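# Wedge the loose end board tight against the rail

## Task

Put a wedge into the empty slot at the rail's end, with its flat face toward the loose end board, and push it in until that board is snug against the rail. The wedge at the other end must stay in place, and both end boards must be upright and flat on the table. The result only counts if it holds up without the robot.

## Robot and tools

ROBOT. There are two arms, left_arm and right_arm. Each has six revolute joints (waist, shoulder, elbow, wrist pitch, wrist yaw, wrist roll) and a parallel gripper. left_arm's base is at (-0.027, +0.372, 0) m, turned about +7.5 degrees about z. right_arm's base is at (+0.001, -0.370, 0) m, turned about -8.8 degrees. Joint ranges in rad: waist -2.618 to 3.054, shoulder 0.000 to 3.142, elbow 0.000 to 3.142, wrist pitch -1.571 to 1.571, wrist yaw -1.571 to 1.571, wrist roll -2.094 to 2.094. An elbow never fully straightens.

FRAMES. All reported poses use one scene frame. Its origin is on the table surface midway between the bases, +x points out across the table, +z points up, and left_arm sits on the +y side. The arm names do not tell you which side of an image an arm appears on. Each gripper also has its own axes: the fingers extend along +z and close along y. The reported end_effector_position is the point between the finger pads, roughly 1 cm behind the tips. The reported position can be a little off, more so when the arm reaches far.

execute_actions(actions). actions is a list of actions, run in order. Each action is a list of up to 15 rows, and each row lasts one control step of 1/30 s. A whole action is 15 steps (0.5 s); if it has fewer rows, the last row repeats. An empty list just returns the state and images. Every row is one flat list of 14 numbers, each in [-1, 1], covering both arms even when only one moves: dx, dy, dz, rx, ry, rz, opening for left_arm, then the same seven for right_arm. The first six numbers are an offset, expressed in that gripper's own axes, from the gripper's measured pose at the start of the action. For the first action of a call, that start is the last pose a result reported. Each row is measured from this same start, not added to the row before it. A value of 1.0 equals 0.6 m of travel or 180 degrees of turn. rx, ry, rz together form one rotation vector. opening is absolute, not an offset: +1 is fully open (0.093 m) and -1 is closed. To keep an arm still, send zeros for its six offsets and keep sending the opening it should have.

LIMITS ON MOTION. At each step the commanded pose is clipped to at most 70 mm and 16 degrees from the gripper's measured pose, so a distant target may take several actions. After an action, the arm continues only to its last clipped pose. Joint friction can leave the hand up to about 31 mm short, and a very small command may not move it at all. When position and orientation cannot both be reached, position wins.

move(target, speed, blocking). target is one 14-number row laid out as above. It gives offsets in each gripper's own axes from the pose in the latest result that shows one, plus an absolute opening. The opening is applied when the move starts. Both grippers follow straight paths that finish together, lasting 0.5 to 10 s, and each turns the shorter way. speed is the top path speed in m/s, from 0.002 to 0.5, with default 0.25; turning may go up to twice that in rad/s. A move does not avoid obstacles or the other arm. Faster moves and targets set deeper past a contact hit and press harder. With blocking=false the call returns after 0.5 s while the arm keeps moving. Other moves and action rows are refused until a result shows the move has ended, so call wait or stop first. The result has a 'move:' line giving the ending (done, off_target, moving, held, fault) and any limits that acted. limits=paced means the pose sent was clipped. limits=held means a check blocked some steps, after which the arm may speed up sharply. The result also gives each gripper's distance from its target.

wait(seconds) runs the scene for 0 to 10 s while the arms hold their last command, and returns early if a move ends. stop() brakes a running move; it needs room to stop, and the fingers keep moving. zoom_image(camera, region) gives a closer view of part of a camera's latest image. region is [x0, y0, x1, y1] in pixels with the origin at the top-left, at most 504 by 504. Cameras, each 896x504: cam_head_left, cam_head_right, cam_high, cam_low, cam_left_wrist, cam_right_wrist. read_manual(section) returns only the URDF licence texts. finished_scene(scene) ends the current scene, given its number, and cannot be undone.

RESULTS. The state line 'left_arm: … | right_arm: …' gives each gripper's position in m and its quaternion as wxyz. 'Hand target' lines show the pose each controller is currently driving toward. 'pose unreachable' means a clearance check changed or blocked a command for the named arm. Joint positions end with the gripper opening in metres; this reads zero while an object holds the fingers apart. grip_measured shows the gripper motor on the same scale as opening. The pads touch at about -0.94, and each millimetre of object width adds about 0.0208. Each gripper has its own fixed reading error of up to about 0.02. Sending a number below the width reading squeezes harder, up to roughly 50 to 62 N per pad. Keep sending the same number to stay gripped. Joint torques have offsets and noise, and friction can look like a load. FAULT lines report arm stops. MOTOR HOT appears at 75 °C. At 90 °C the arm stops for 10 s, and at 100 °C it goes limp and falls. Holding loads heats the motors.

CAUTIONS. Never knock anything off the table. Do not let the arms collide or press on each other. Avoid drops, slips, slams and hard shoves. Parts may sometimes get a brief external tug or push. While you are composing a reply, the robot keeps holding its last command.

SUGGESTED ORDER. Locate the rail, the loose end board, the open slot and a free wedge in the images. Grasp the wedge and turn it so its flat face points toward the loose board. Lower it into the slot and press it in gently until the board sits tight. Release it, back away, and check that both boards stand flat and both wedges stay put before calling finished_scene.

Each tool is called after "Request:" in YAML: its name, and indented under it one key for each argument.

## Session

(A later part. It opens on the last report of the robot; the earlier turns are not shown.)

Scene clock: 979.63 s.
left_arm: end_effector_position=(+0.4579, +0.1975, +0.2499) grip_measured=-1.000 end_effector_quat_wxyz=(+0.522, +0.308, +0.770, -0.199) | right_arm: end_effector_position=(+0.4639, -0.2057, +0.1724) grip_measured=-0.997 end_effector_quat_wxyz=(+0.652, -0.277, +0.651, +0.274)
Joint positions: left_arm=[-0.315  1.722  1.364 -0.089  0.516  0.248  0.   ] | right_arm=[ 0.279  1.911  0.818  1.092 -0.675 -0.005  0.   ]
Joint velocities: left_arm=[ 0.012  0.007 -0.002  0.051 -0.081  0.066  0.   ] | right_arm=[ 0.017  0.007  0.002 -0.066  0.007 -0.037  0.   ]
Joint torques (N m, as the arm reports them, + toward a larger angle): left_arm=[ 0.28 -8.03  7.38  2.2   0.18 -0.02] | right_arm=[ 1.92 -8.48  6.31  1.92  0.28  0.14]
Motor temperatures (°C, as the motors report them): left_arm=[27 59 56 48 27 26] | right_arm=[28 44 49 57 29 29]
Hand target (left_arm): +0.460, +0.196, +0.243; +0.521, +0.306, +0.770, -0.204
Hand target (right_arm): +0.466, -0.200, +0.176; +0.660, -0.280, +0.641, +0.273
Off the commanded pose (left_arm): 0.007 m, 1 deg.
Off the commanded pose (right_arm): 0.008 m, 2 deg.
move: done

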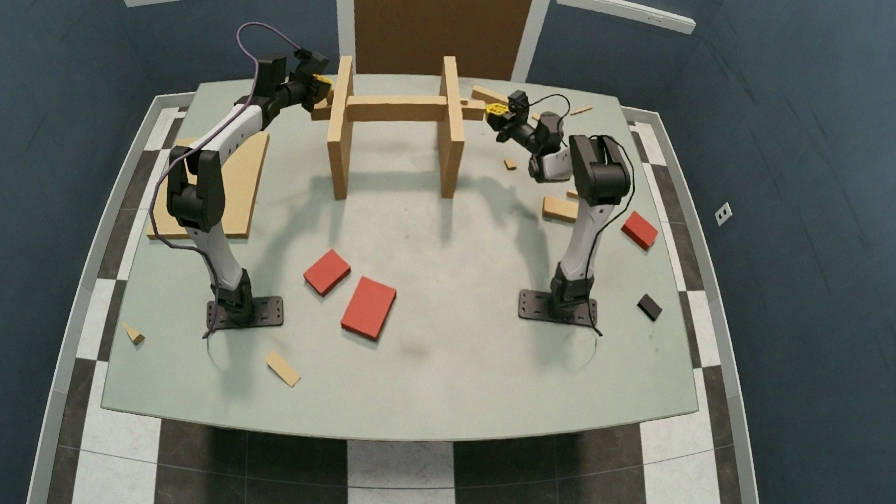

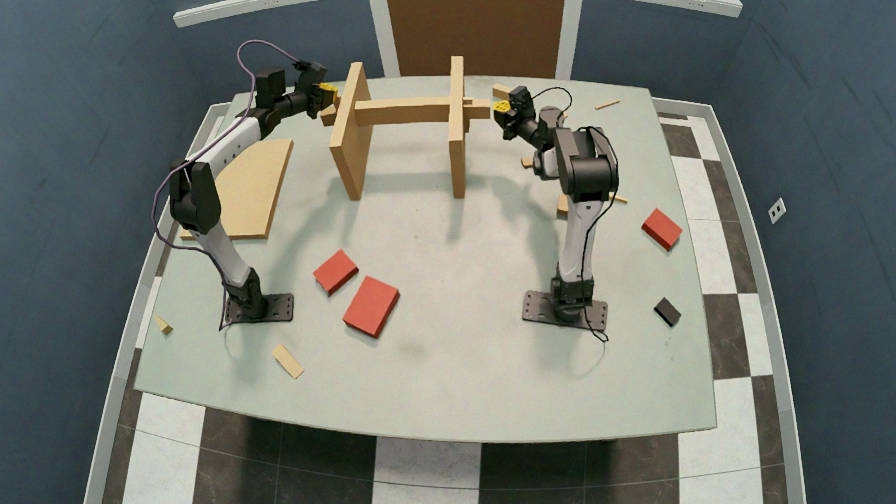

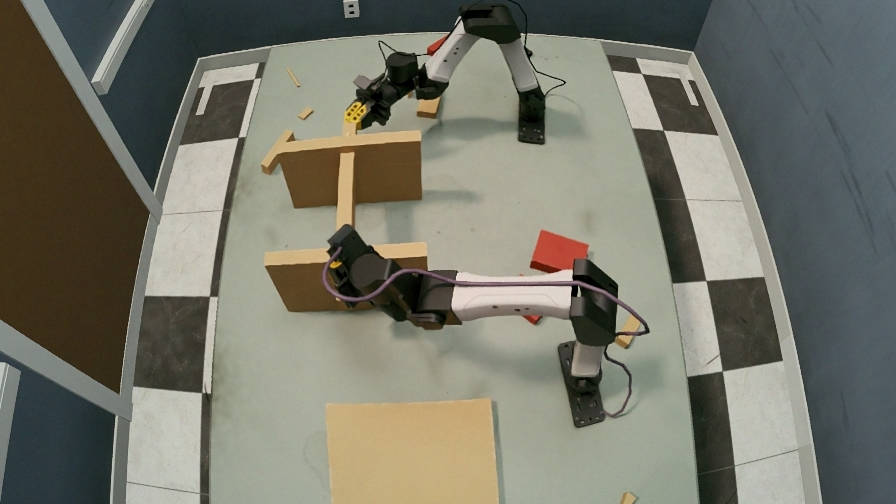

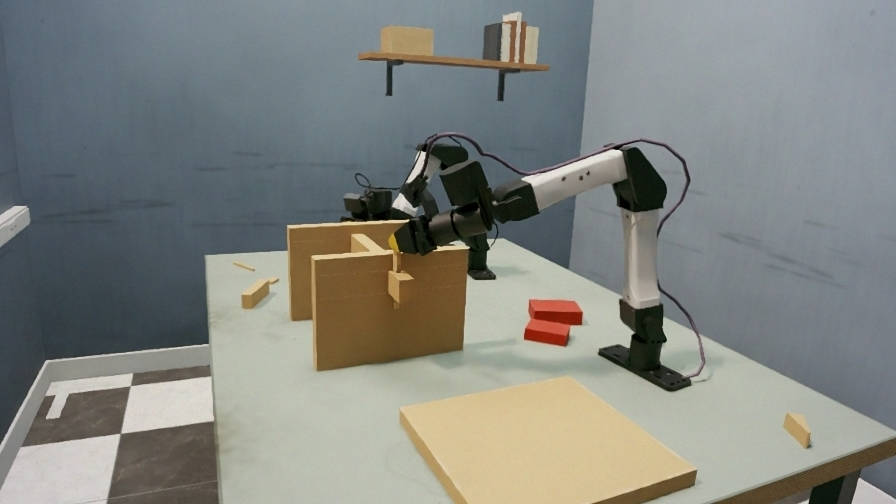

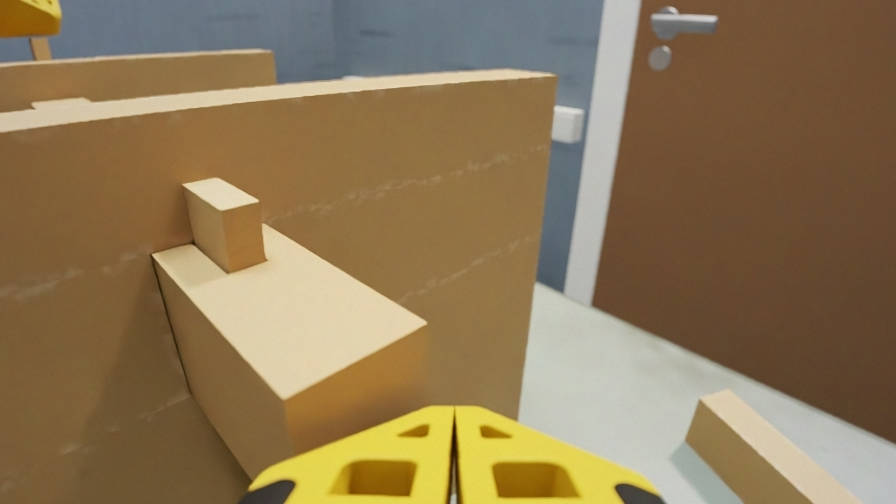

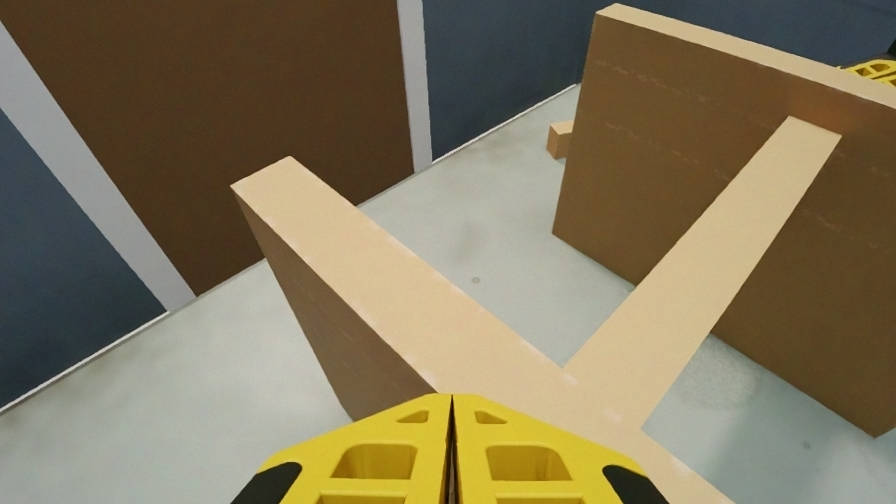

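Request:
move:
  target: [0.052, -0.0053, 0.0135, 0.0048, 0.0188, -0.011, -1, -0.0067, 0.0212, 0.012, -0.016, -0.0074, -0.0055, -1]
  speed: 0.015

Request:
zoom_image:
  camera: "cam_left_wrist"
  region: [0, 0, 160, 120]

Request:
zoom_image:
  camera: "cam_low"
  region: [340, 200, 460, 320]

Request:
zoom_image:
  camera: "cam_head_left"
  region: [280, 40, 380, 140]

Scene clock: 1014.57 s.
left_arm: end_effector_position=(+0.4578, +0.1973, +0.2464) grip_measured=-1.000 end_effector_quat_wxyz=(+0.525, +0.309, +0.768, -0.199) | right_arm: end_effector_position=(+0.4609, -0.2002, +0.1724) grip_measured=-0.997 end_effector_quat_wxyz=(+0.649, -0.284, +0.648, +0.281)
Joint positions: left_arm=[-0.315  1.722  1.344 -0.061  0.518  0.248  0.   ] | right_arm=[ 0.288  1.911  0.818  1.092 -0.688 -0.005  0.   ]
Joint velocities: left_arm=[-0.012 -0.022 -0.002  0.037 -0.051 -0.051  0.   ] | right_arm=[-0.012 -0.007 -0.002  0.037  0.007 -0.037  0.   ]
Joint torques (N m, as the arm reports them, + toward a larger angle): left_arm=[ 0.1  -7.46  5.69  1.68  0.09  0.04] | right_arm=[ 1.77 -8.34  6.34  1.93 -0.01  0.13]
Motor temperatures (°C, as the motors report them): left_arm=[27 56 54 50 27 26] | right_arm=[28 43 49 58 29 29]
Hand target (left_arm): +0.453, +0.198, +0.219; +0.494, +0.304, +0.789, -0.205
Hand target (right_arm): +0.460, -0.192, +0.176; +0.654, -0.296, +0.634, +0.287
Off the commanded pose (left_arm): 0.029 m, 4 deg.
Off the commanded pose (right_arm): 0.009 m, 2 deg.
move: off_target (left_arm)

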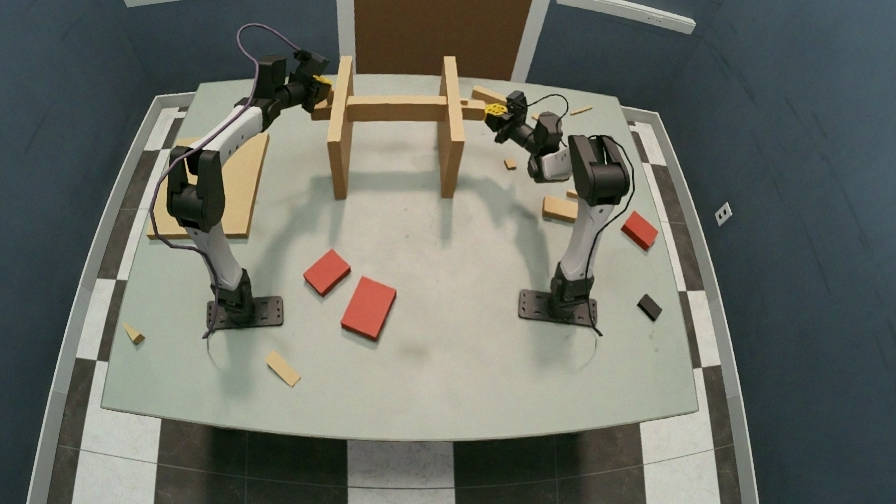

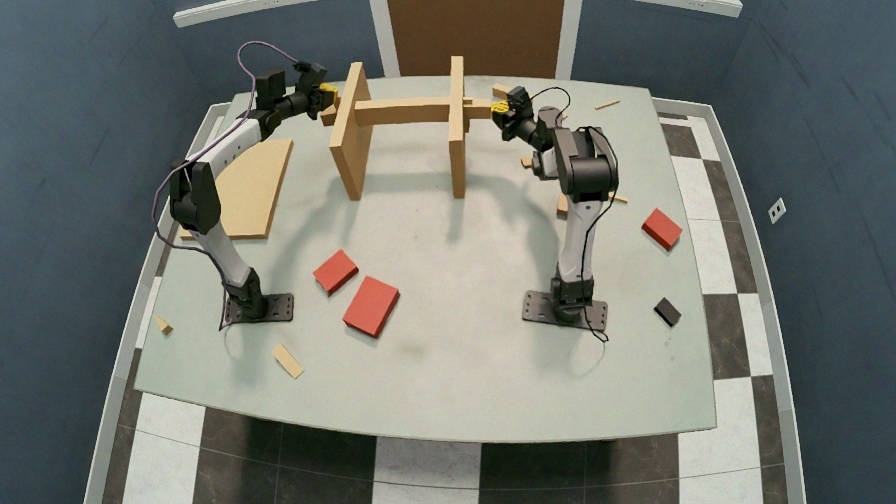

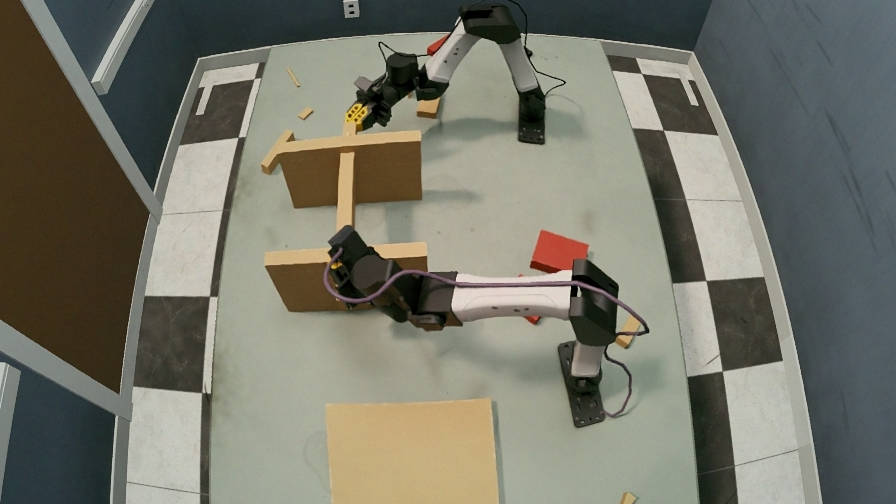

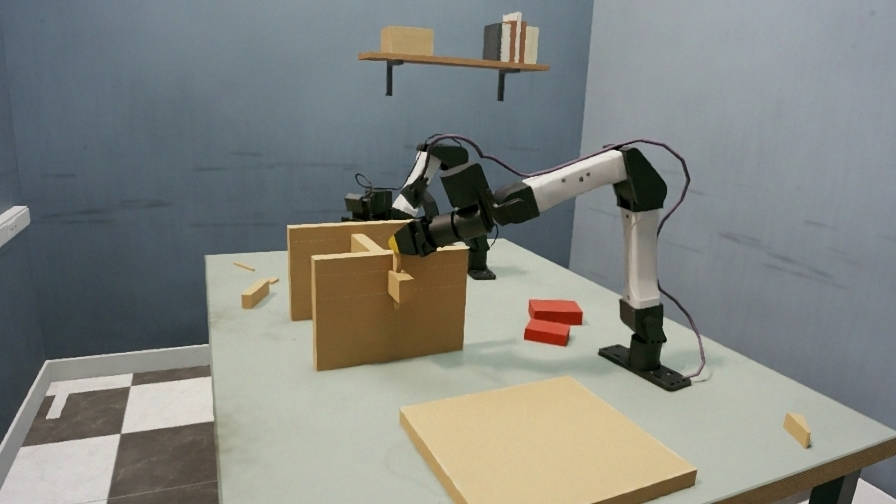

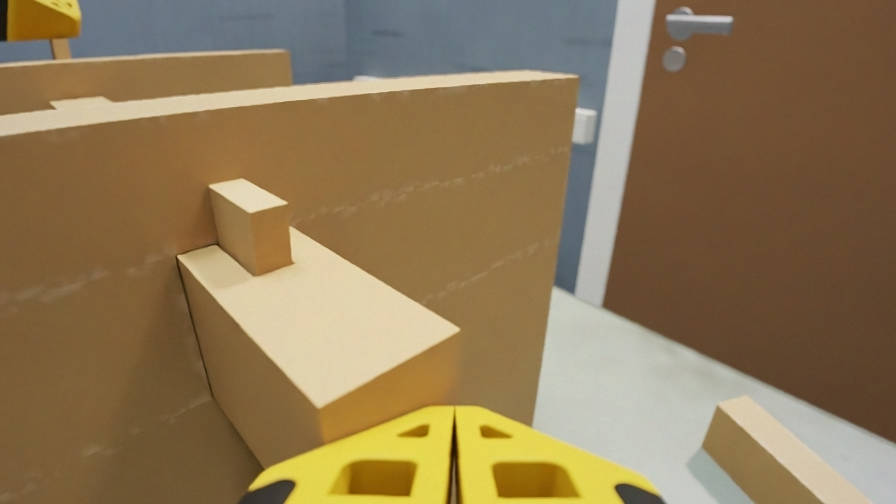

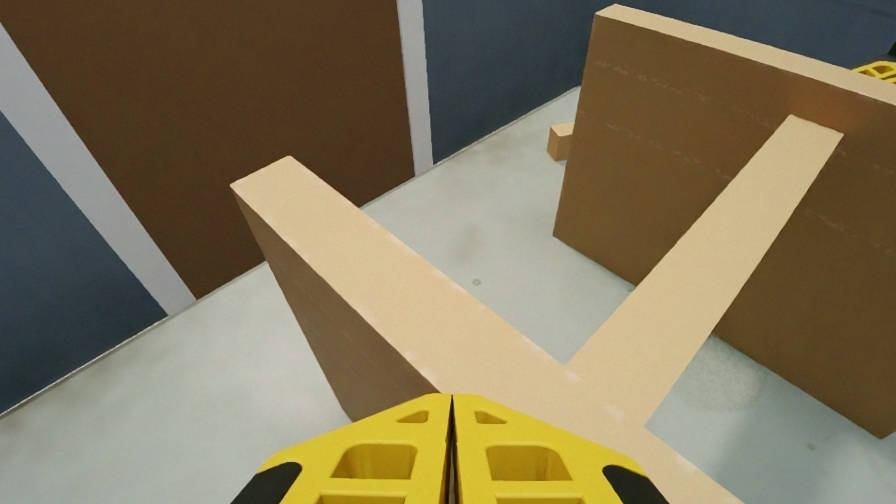

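Region (0, 0, 160, 120) of cam_left_wrist's 896x504 image, scaled by 3.150, with more detail than that image has; it fills the top 378 rows of this view, and the rest is white.

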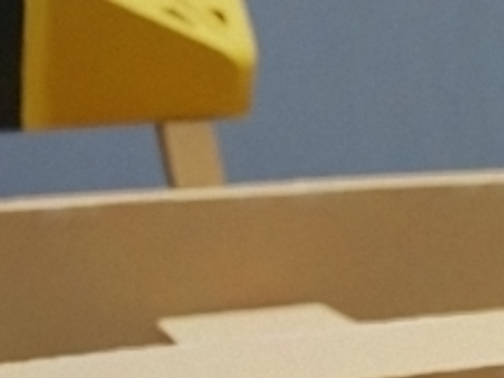

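Region (340, 200, 460, 320) of cam_low's 896x504 image, scaled by 4.200, with more detail than that image has.

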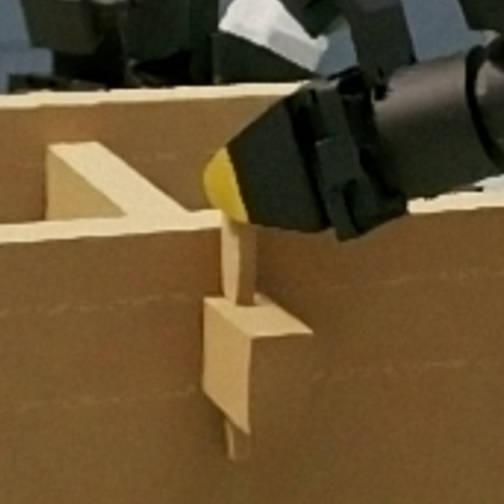

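Region (280, 40, 380, 140) of cam_head_left's 896x504 image, scaled by 5.040, with more detail than that image has.

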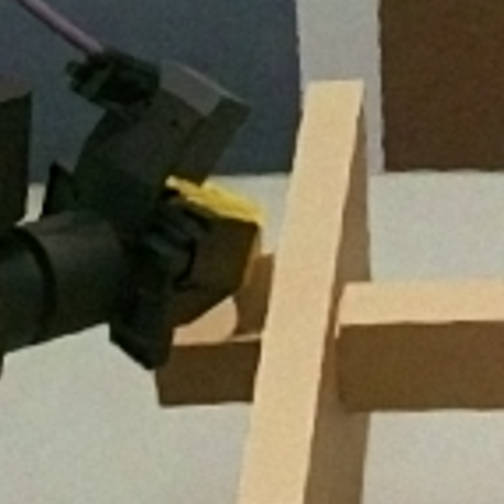

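Request:
move:
  target: [0.0937, -0.0113, 0.0213, 0.0109, 0.043, -0.0251, -1, -0.0067, 0.0422, 0.0158, -0.0277, -0.0074, -0.0055, -1]
  speed: 0.03

Request:
zoom_image:
  camera: "cam_left_wrist"
  region: [0, 0, 160, 120]

Request:
zoom_image:
  camera: "cam_low"
  region: [340, 200, 460, 320]

Request:
zoom_image:
  camera: "cam_head_left"
  region: [280, 40, 380, 140]

Scene clock: 1030.60 s.
left_arm: end_effector_position=(+0.4575, +0.1971, +0.2444) grip_measured=-1.000 end_effector_quat_wxyz=(+0.526, +0.309, +0.767, -0.200) | right_arm: end_effector_position=(+0.4605, -0.1993, +0.1725) grip_measured=-0.998 end_effector_quat_wxyz=(+0.648, -0.285, +0.647, +0.282)
Joint positions: left_arm=[-0.315  1.722  1.335 -0.05   0.519  0.248  0.   ] | right_arm=[ 0.29   1.911  0.818  1.092 -0.688 -0.005  0.   ]
Joint velocities: left_arm=[ 0.022 -0.007 -0.012  0.022 -0.022 -0.022  0.   ] | right_arm=[ 0.007  0.002 -0.007  0.007 -0.051 -0.007  0.   ]
Joint torques (N m, as the arm reports them, + toward a larger angle): left_arm=[ 0.2  -5.95  4.72  1.15  0.13  0.07] | right_arm=[ 4.16 -8.76  5.67  1.95 -0.33  0.12]
Motor temperatures (°C, as the motors report them): left_arm=[27 55 52 48 27 26] | right_arm=[28 43 49 58 29 29]
Hand target (left_arm): +0.446, +0.199, +0.192; +0.459, +0.299, +0.809, -0.213
Hand target (right_arm): +0.449, -0.177, +0.176; +0.645, -0.315, +0.626, +0.306
Off the commanded pose (left_arm): 0.056 m, 9 deg.
Off the commanded pose (right_arm): 0.026 m, 5 deg.
move: off_target (left_arm, right_arm)

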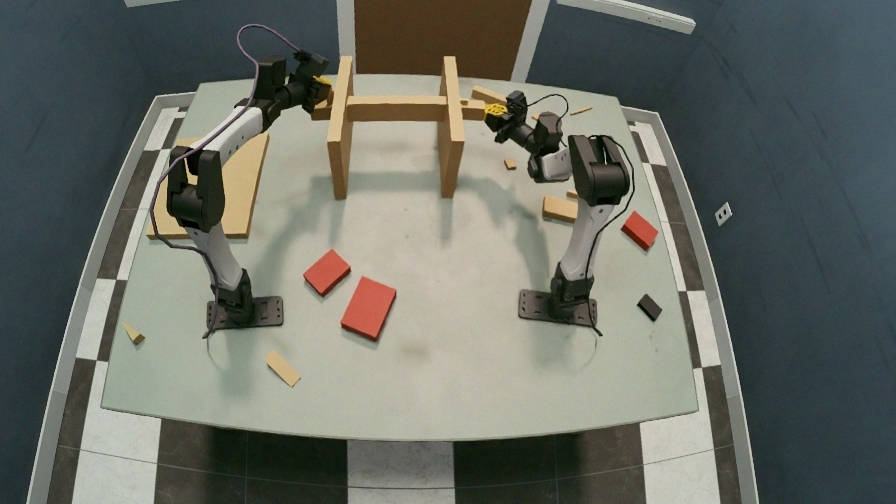

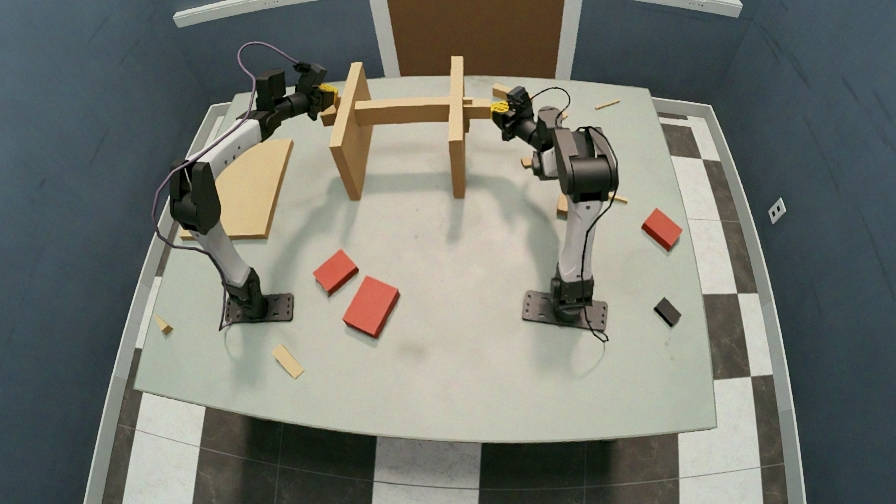

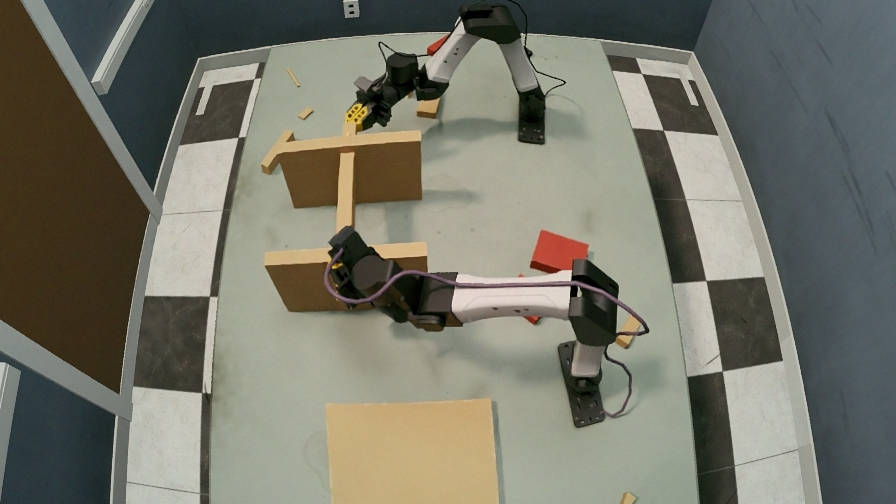

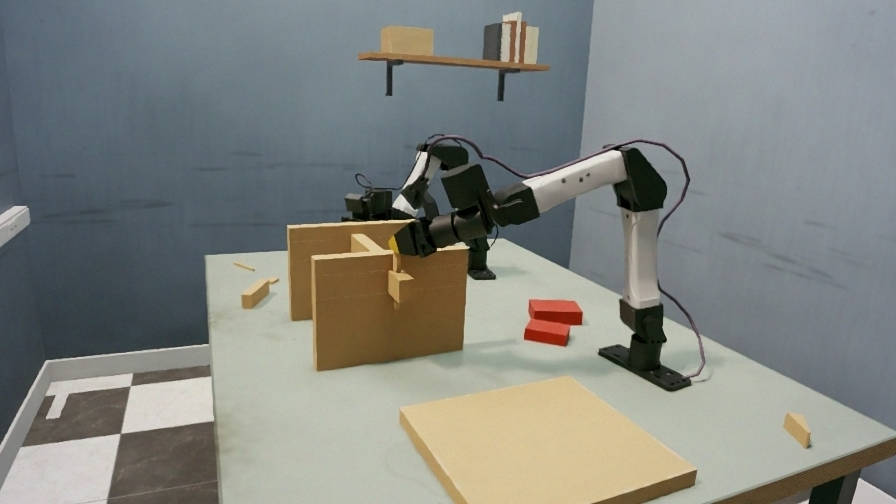

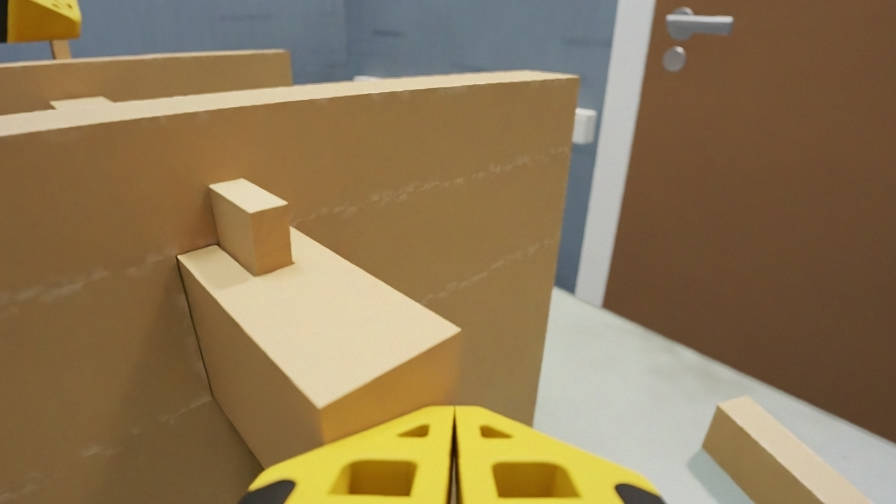

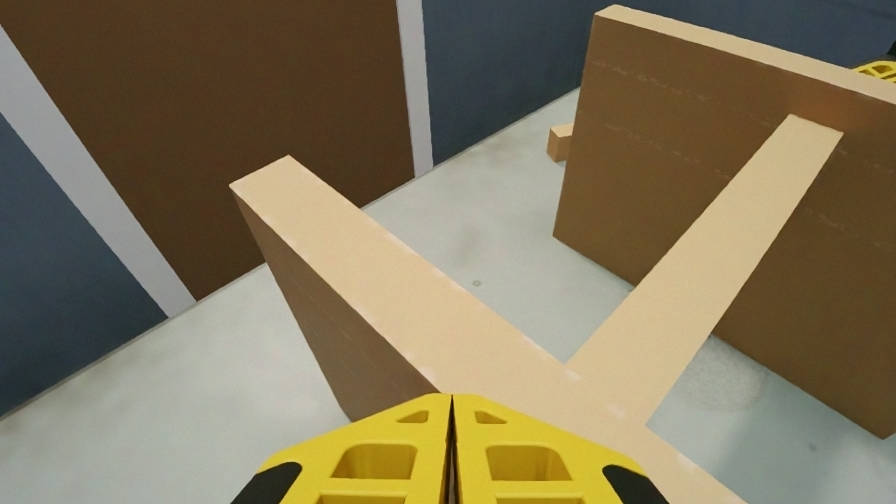

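Region (0, 0, 160, 120) of cam_left_wrist's 896x504 image, scaled by 3.150, with more detail than that image has; it fills the top 378 rows of this view, and the rest is white.

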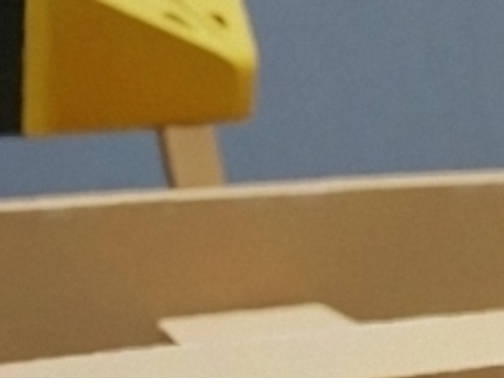

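Region (340, 200, 460, 320) of cam_low's 896x504 image, scaled by 4.200, with more detail than that image has.

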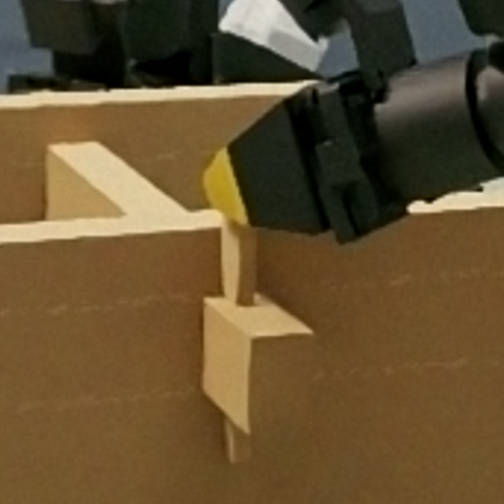

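Region (280, 40, 380, 140) of cam_head_left's 896x504 image, scaled by 5.040, with more detail than that image has.

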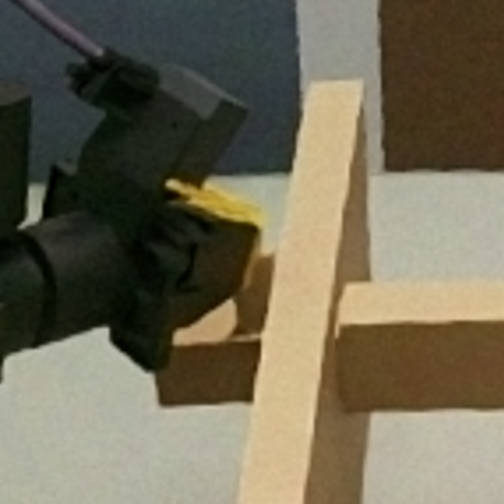

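Request:
zoom_image:
  camera: "cam_head_right"
  region: [335, 85, 395, 135]

Request:
zoom_image:
  camera: "cam_head_left"
  region: [420, 85, 480, 135]

Region (335, 85, 395, 135) of cam_head_right's 896x504 image, scaled by 8.400, with more detail than that image has.

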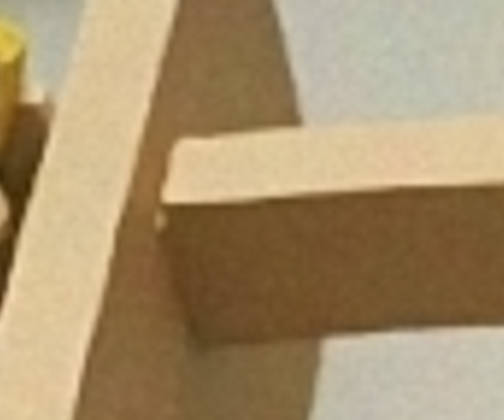

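Region (420, 85, 480, 135) of cam_head_left's 896x504 image, scaled by 8.400, with more detail than that image has.

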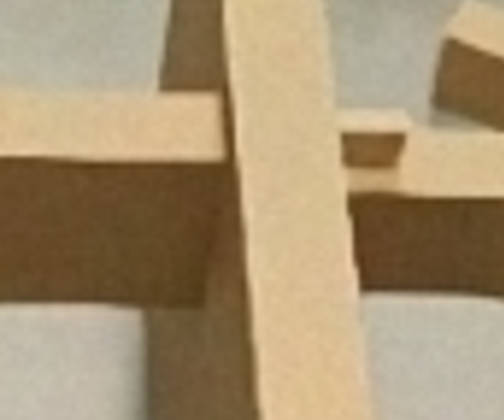

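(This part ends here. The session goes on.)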